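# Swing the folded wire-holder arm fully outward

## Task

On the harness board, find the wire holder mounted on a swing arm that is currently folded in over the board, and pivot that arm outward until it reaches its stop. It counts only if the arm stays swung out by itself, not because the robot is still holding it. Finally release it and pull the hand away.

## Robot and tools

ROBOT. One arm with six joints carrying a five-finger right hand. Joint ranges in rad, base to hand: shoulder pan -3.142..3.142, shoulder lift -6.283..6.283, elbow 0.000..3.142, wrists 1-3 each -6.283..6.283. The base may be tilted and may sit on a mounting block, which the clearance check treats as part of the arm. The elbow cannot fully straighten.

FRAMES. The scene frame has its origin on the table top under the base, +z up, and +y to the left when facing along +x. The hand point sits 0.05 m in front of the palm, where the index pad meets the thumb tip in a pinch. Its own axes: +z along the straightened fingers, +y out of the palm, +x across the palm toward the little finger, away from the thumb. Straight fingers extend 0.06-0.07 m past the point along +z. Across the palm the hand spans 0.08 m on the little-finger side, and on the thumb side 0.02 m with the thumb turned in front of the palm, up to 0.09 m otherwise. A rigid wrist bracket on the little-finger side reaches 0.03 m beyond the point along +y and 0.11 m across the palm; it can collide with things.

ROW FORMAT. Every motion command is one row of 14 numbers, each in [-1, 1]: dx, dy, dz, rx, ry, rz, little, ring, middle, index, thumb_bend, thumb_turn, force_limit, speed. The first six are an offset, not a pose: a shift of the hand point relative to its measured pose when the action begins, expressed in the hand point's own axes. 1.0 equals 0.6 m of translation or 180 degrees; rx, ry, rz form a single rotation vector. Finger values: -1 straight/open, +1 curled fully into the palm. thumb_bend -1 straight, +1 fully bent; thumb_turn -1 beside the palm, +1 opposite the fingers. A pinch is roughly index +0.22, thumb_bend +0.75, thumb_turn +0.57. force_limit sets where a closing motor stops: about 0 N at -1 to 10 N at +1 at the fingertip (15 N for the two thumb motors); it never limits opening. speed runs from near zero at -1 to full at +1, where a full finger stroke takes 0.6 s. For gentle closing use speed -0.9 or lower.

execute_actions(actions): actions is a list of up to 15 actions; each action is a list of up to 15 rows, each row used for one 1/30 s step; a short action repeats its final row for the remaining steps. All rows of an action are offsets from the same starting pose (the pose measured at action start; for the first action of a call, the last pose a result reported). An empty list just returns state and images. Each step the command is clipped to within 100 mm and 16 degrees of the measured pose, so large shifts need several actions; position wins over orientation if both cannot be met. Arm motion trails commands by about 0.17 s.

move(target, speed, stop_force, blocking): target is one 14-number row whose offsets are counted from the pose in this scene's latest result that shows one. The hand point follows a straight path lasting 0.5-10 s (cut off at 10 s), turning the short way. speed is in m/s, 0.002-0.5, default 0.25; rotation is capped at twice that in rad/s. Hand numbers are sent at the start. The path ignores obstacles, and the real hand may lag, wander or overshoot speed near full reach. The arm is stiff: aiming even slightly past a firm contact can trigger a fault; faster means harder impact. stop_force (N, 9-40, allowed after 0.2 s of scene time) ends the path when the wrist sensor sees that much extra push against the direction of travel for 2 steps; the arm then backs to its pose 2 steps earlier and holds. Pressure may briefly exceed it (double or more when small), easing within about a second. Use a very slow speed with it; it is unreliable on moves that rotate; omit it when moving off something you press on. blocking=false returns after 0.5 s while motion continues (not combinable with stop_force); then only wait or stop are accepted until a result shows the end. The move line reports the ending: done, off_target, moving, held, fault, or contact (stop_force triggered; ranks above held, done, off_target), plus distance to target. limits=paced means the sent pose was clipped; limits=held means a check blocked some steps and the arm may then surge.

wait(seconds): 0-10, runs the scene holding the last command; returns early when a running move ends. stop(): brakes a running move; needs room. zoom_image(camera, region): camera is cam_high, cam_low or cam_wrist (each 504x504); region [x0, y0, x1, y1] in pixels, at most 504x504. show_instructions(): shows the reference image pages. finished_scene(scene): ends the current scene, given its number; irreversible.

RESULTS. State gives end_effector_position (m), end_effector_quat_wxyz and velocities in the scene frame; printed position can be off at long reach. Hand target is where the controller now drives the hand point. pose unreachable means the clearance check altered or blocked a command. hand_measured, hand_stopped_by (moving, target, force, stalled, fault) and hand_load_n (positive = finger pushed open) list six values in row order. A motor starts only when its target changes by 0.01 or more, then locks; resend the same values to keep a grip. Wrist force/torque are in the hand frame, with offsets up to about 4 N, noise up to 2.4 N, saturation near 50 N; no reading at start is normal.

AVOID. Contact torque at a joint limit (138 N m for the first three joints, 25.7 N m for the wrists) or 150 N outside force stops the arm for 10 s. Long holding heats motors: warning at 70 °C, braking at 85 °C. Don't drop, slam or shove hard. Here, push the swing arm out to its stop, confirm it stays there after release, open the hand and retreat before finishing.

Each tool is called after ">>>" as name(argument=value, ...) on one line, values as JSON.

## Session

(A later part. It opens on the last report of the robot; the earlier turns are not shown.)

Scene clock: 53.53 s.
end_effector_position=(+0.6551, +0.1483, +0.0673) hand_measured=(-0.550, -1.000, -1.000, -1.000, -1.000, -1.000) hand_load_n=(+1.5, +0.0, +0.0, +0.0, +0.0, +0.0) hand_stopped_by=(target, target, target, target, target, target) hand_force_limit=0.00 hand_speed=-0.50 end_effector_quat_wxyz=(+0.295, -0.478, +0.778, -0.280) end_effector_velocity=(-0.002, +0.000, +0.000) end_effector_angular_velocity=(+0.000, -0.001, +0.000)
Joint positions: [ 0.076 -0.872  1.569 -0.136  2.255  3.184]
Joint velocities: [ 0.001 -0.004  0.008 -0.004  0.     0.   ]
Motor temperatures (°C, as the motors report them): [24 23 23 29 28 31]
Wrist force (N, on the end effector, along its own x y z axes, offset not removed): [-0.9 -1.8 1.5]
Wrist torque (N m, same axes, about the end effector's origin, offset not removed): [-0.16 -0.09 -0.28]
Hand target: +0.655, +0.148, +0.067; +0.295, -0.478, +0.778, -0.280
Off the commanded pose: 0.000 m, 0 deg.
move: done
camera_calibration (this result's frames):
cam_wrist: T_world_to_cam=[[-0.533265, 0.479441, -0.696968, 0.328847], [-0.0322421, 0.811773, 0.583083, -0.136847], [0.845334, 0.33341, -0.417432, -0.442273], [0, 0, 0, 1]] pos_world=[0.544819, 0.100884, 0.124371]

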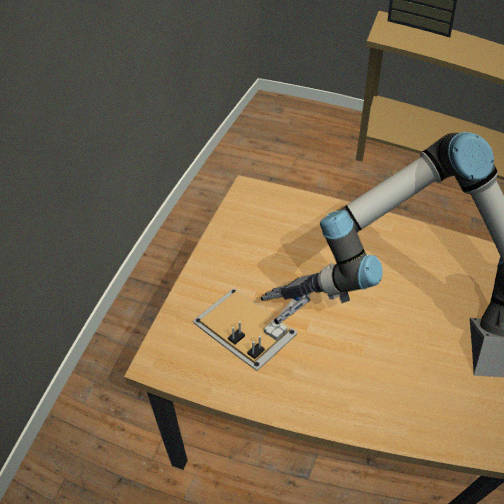

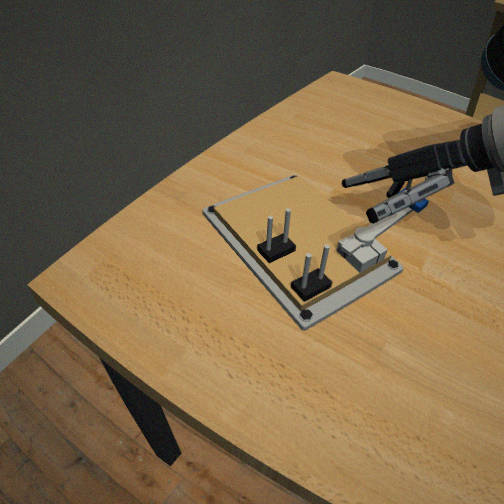

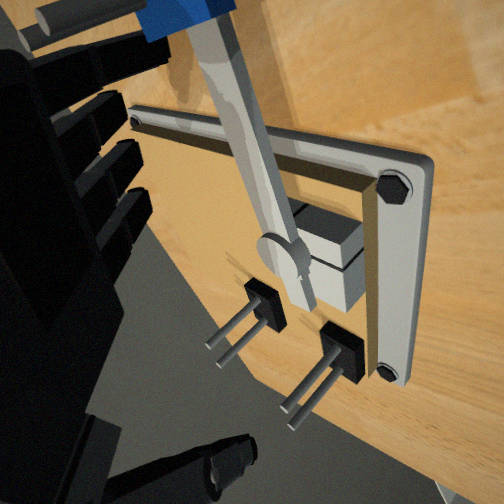

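>>> move(target=[0.0072, 0.0216, -0.0252, 0, 0, 0, -0.55, -1, -1, -1, -1, -1, 0, -0.5], speed=0.008, stop_force=9)

>>> zoom_image(camera="cam_wrist", region=[0, 0, 280, 140])

>>> zoom_image(camera="cam_wrist", region=[140, 0, 474, 340])

Scene clock: 56.20 s.
end_effector_position=(+0.6403, +0.1507, +0.0674) hand_measured=(-0.552, -1.000, -1.000, -1.000, -1.000, -1.000) hand_load_n=(+10.0, +0.0, +0.0, +0.0, +0.0, +0.0) hand_stopped_by=(target, target, target, target, target, target) hand_force_limit=0.00 hand_speed=-0.50 end_effector_quat_wxyz=(+0.295, -0.478, +0.778, -0.280) end_effector_velocity=(+0.003, -0.000, -0.000) end_effector_angular_velocity=(+0.001, +0.000, -0.000)
Joint positions: [ 0.085 -0.889  1.612 -0.157  2.263  3.19 ]
Joint velocities: [-0.002  0.003 -0.007  0.004 -0.002 -0.   ]
Motor temperatures (°C, as the motors report them): [24 23 23 29 28 31]
Wrist force (N, on the end effector, along its own x y z axes, offset not removed): [-1.1 -7.4 9.7]
Wrist torque (N m, same axes, about the end effector's origin, offset not removed): [-0.13 -0.71 -0.68]
Hand target: +0.641, +0.151, +0.067; +0.295, -0.478, +0.778, -0.280
Off the commanded pose: 0.005 m, 0 deg.
move: contact
camera_calibration (this result's frames):
cam_wrist: T_world_to_cam=[[-0.533067, 0.47961, -0.697003, 0.319683], [-0.0320823, 0.811759, 0.583111, -0.139474], [0.845464, 0.333199, -0.417335, -0.430642], [0, 0, 0, 1]] pos_world=[0.53003, 0.103386, 0.124427]

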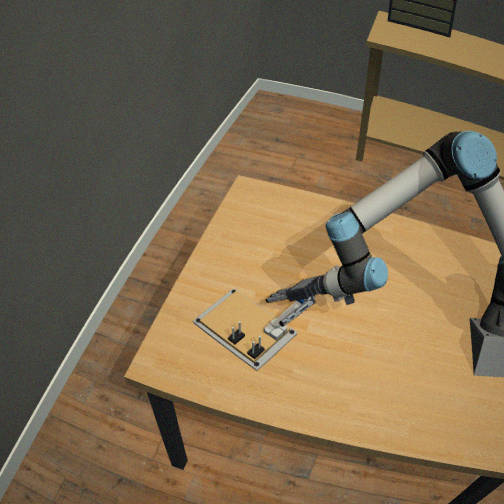

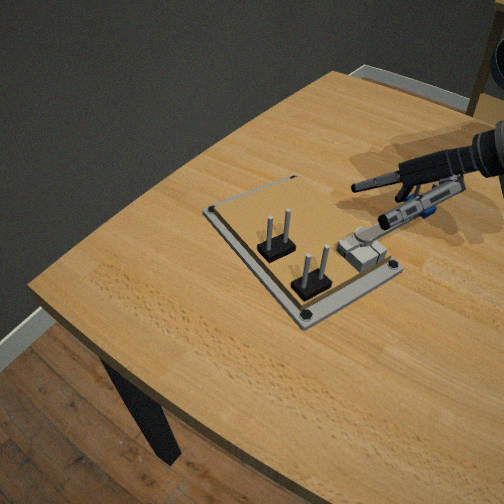

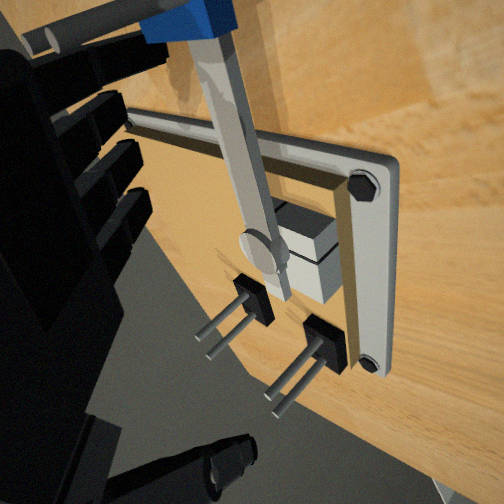

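Region (0, 0, 280, 140) of cam_wrist's 504x504 image, scaled by 1.800, with more detail than that image has.

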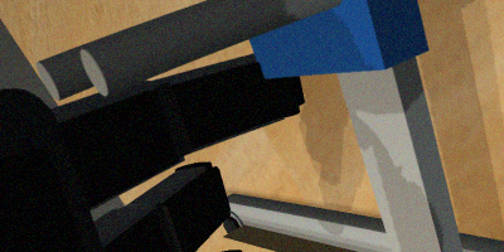

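Region (140, 0, 474, 340) of cam_wrist's 504x504 image, scaled by 1.482, with more detail than that image has; it fills the left 495 columns of this view, and the rest is white.

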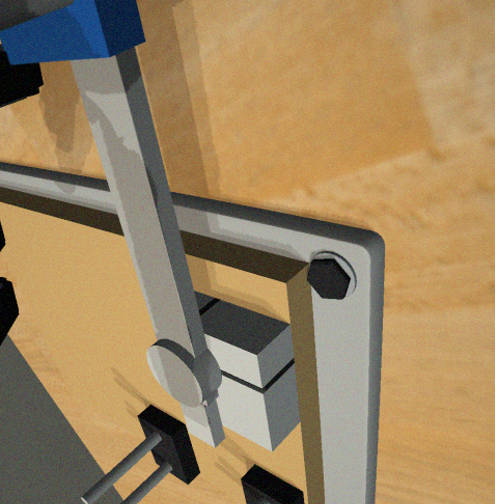

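>>> move(target=[-0.1318, -0.1607, -0.0387, 0, 0, 0, -0.55, -1, -1, -1, -1, -1, 0, -0.5], speed=0.1)

>>> zoom_image(camera="cam_low", region=[260, 100, 480, 300])

>>> zoom_image(camera="cam_high", region=[190, 250, 350, 375])

Scene clock: 59.10 s.
end_effector_position=(+0.7081, +0.1887, +0.1672) hand_measured=(-0.550, -1.000, -1.000, -1.000, -1.000, -1.000) hand_load_n=(+0.0, +0.0, +0.0, +0.0, +0.0, +0.0) hand_stopped_by=(target, target, target, target, target, target) hand_force_limit=0.00 hand_speed=-0.50 end_effector_quat_wxyz=(+0.295, -0.478, +0.778, -0.281) end_effector_velocity=(+0.002, +0.001, +0.002) end_effector_angular_velocity=(-0.000, +0.003, -0.000)
Joint positions: [ 0.205 -0.765  1.181  0.211  2.362  3.281]
Joint velocities: [ 0.002  0.007 -0.016  0.014  0.003  0.004]
Motor temperatures (°C, as the motors report them): [24 23 23 29 28 31]
Wrist force (N, on the end effector, along its own x y z axes, offset not removed): [0.3 -2.5 0.1]
Wrist torque (N m, same axes, about the end effector's origin, offset not removed): [-0.45 0.01 -0.19]
Hand target: +0.708, +0.189, +0.167; +0.295, -0.478, +0.778, -0.280
Off the commanded pose: 0.001 m, 0 deg.
move: done
camera_calibration (this result's frames):
cam_wrist: T_world_to_cam=[[-0.532824, 0.479455, -0.697296, 0.407083], [-0.0323549, 0.811862, 0.582953, -0.226093], [0.845608, 0.333172, -0.417066, -0.459099], [0, 0, 0, 1]] pos_world=[0.597806, 0.141337, 0.224185]

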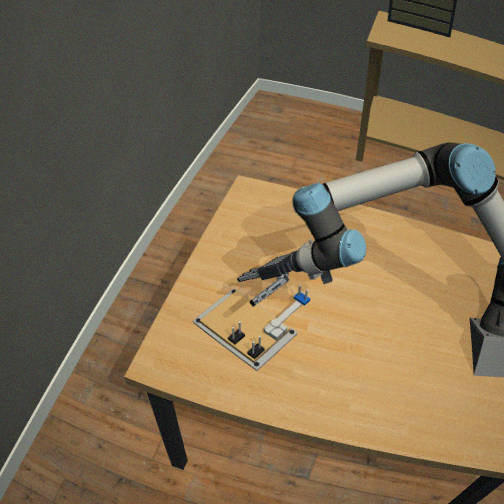

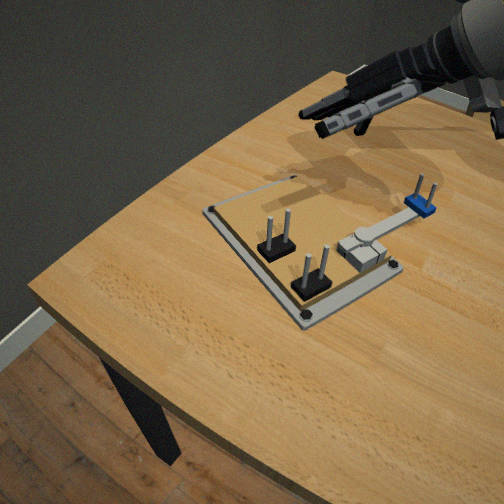

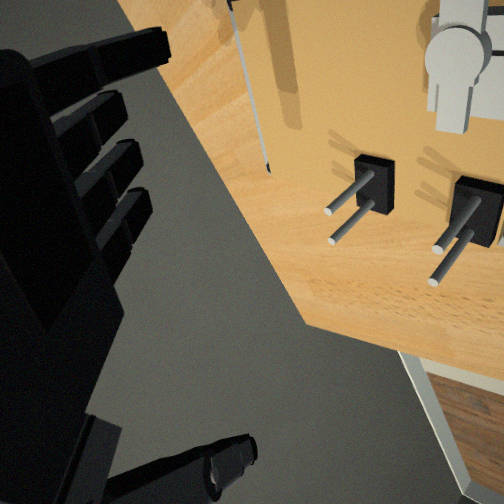

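Region (260, 100, 480, 300) of cam_low's 504x504 image, scaled by 2.291, with more detail than that image has; it fills the top 458 rows of this view, and the rest is white.

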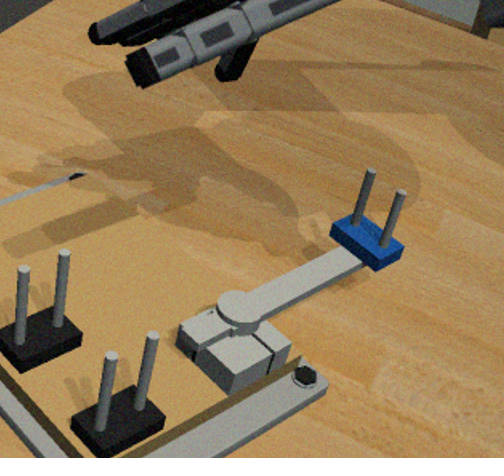

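Region (190, 250, 350, 375) of cam_high's 504x504 image, scaled by 3.150, with more detail than that image has; it fills the top 394 rows of this view, and the rest is white.

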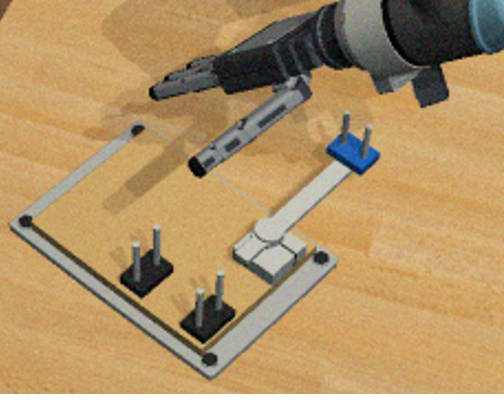

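>>> move(target=[-0.0256, -0.0957, -0.0892, 0, 0, 0, -0.55, -1, -1, -1, -1, -1, 0, -0.5], speed=0.12)

Scene clock: 60.60 s.
end_effector_position=(+0.7080, +0.1886, +0.2468) hand_measured=(-0.550, -1.000, -1.000, -1.000, -1.000, -1.000) hand_load_n=(+0.0, +0.0, +0.0, +0.0, +0.0, +0.0) hand_stopped_by=(target, target, target, target, target, target) hand_force_limit=0.00 hand_speed=-0.50 end_effector_quat_wxyz=(+0.295, -0.478, +0.778, -0.281) end_effector_velocity=(+0.000, +0.000, +0.003) end_effector_angular_velocity=(-0.000, +0.002, -0.001)
Joint positions: [ 0.274 -0.764  1.006  0.428  2.417  3.342]
Joint velocities: [ 0.003  0.003 -0.012  0.014  0.003  0.005]
Motor temperatures (°C, as the motors report them): [24 23 23 29 28 31]
Wrist force (N, on the end effector, along its own x y z axes, offset not removed): [0.8 1.7 0.4]
Wrist torque (N m, same axes, about the end effector's origin, offset not removed): [0.18 -0.06 -0.08]
Hand target: +0.708, +0.189, +0.247; +0.295, -0.478, +0.778, -0.281
Off the commanded pose: 0.000 m, 0 deg.
move: done
camera_calibration (this result's frames):
cam_wrist: T_world_to_cam=[[-0.532634, 0.479366, -0.697503, 0.462447], [-0.0325551, 0.81192, 0.58286, -0.27233], [0.84572, 0.333158, -0.41685, -0.425865], [0, 0, 0, 1]] pos_world=[0.597611, 0.14131, 0.303767]

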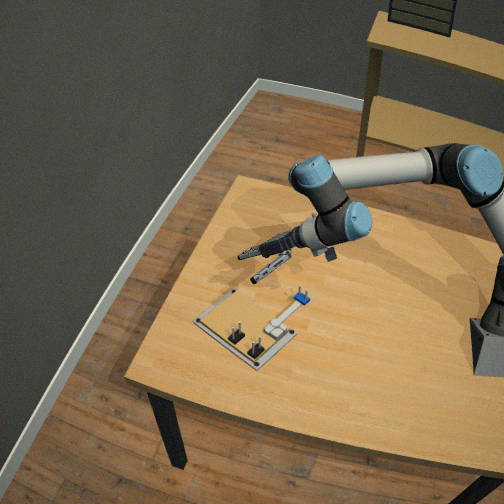

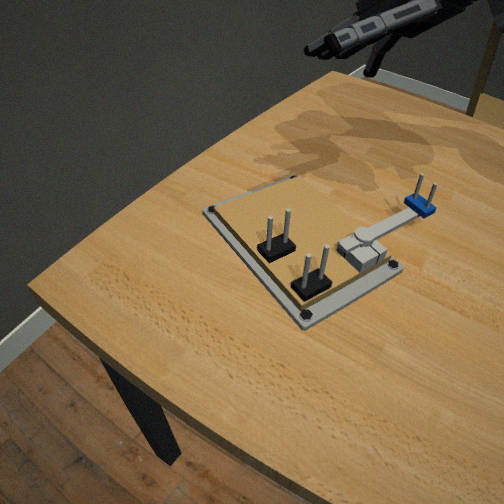

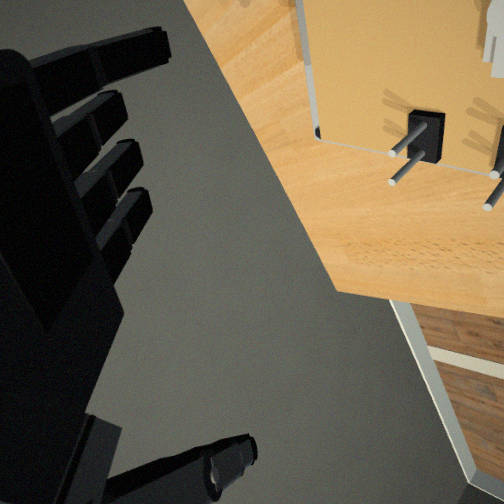

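The swing arm is resting at its hard stop, fully swung out, and the hand is clear of it.

>>> finished_scene(scene=2)

The scene is finished: the task was done.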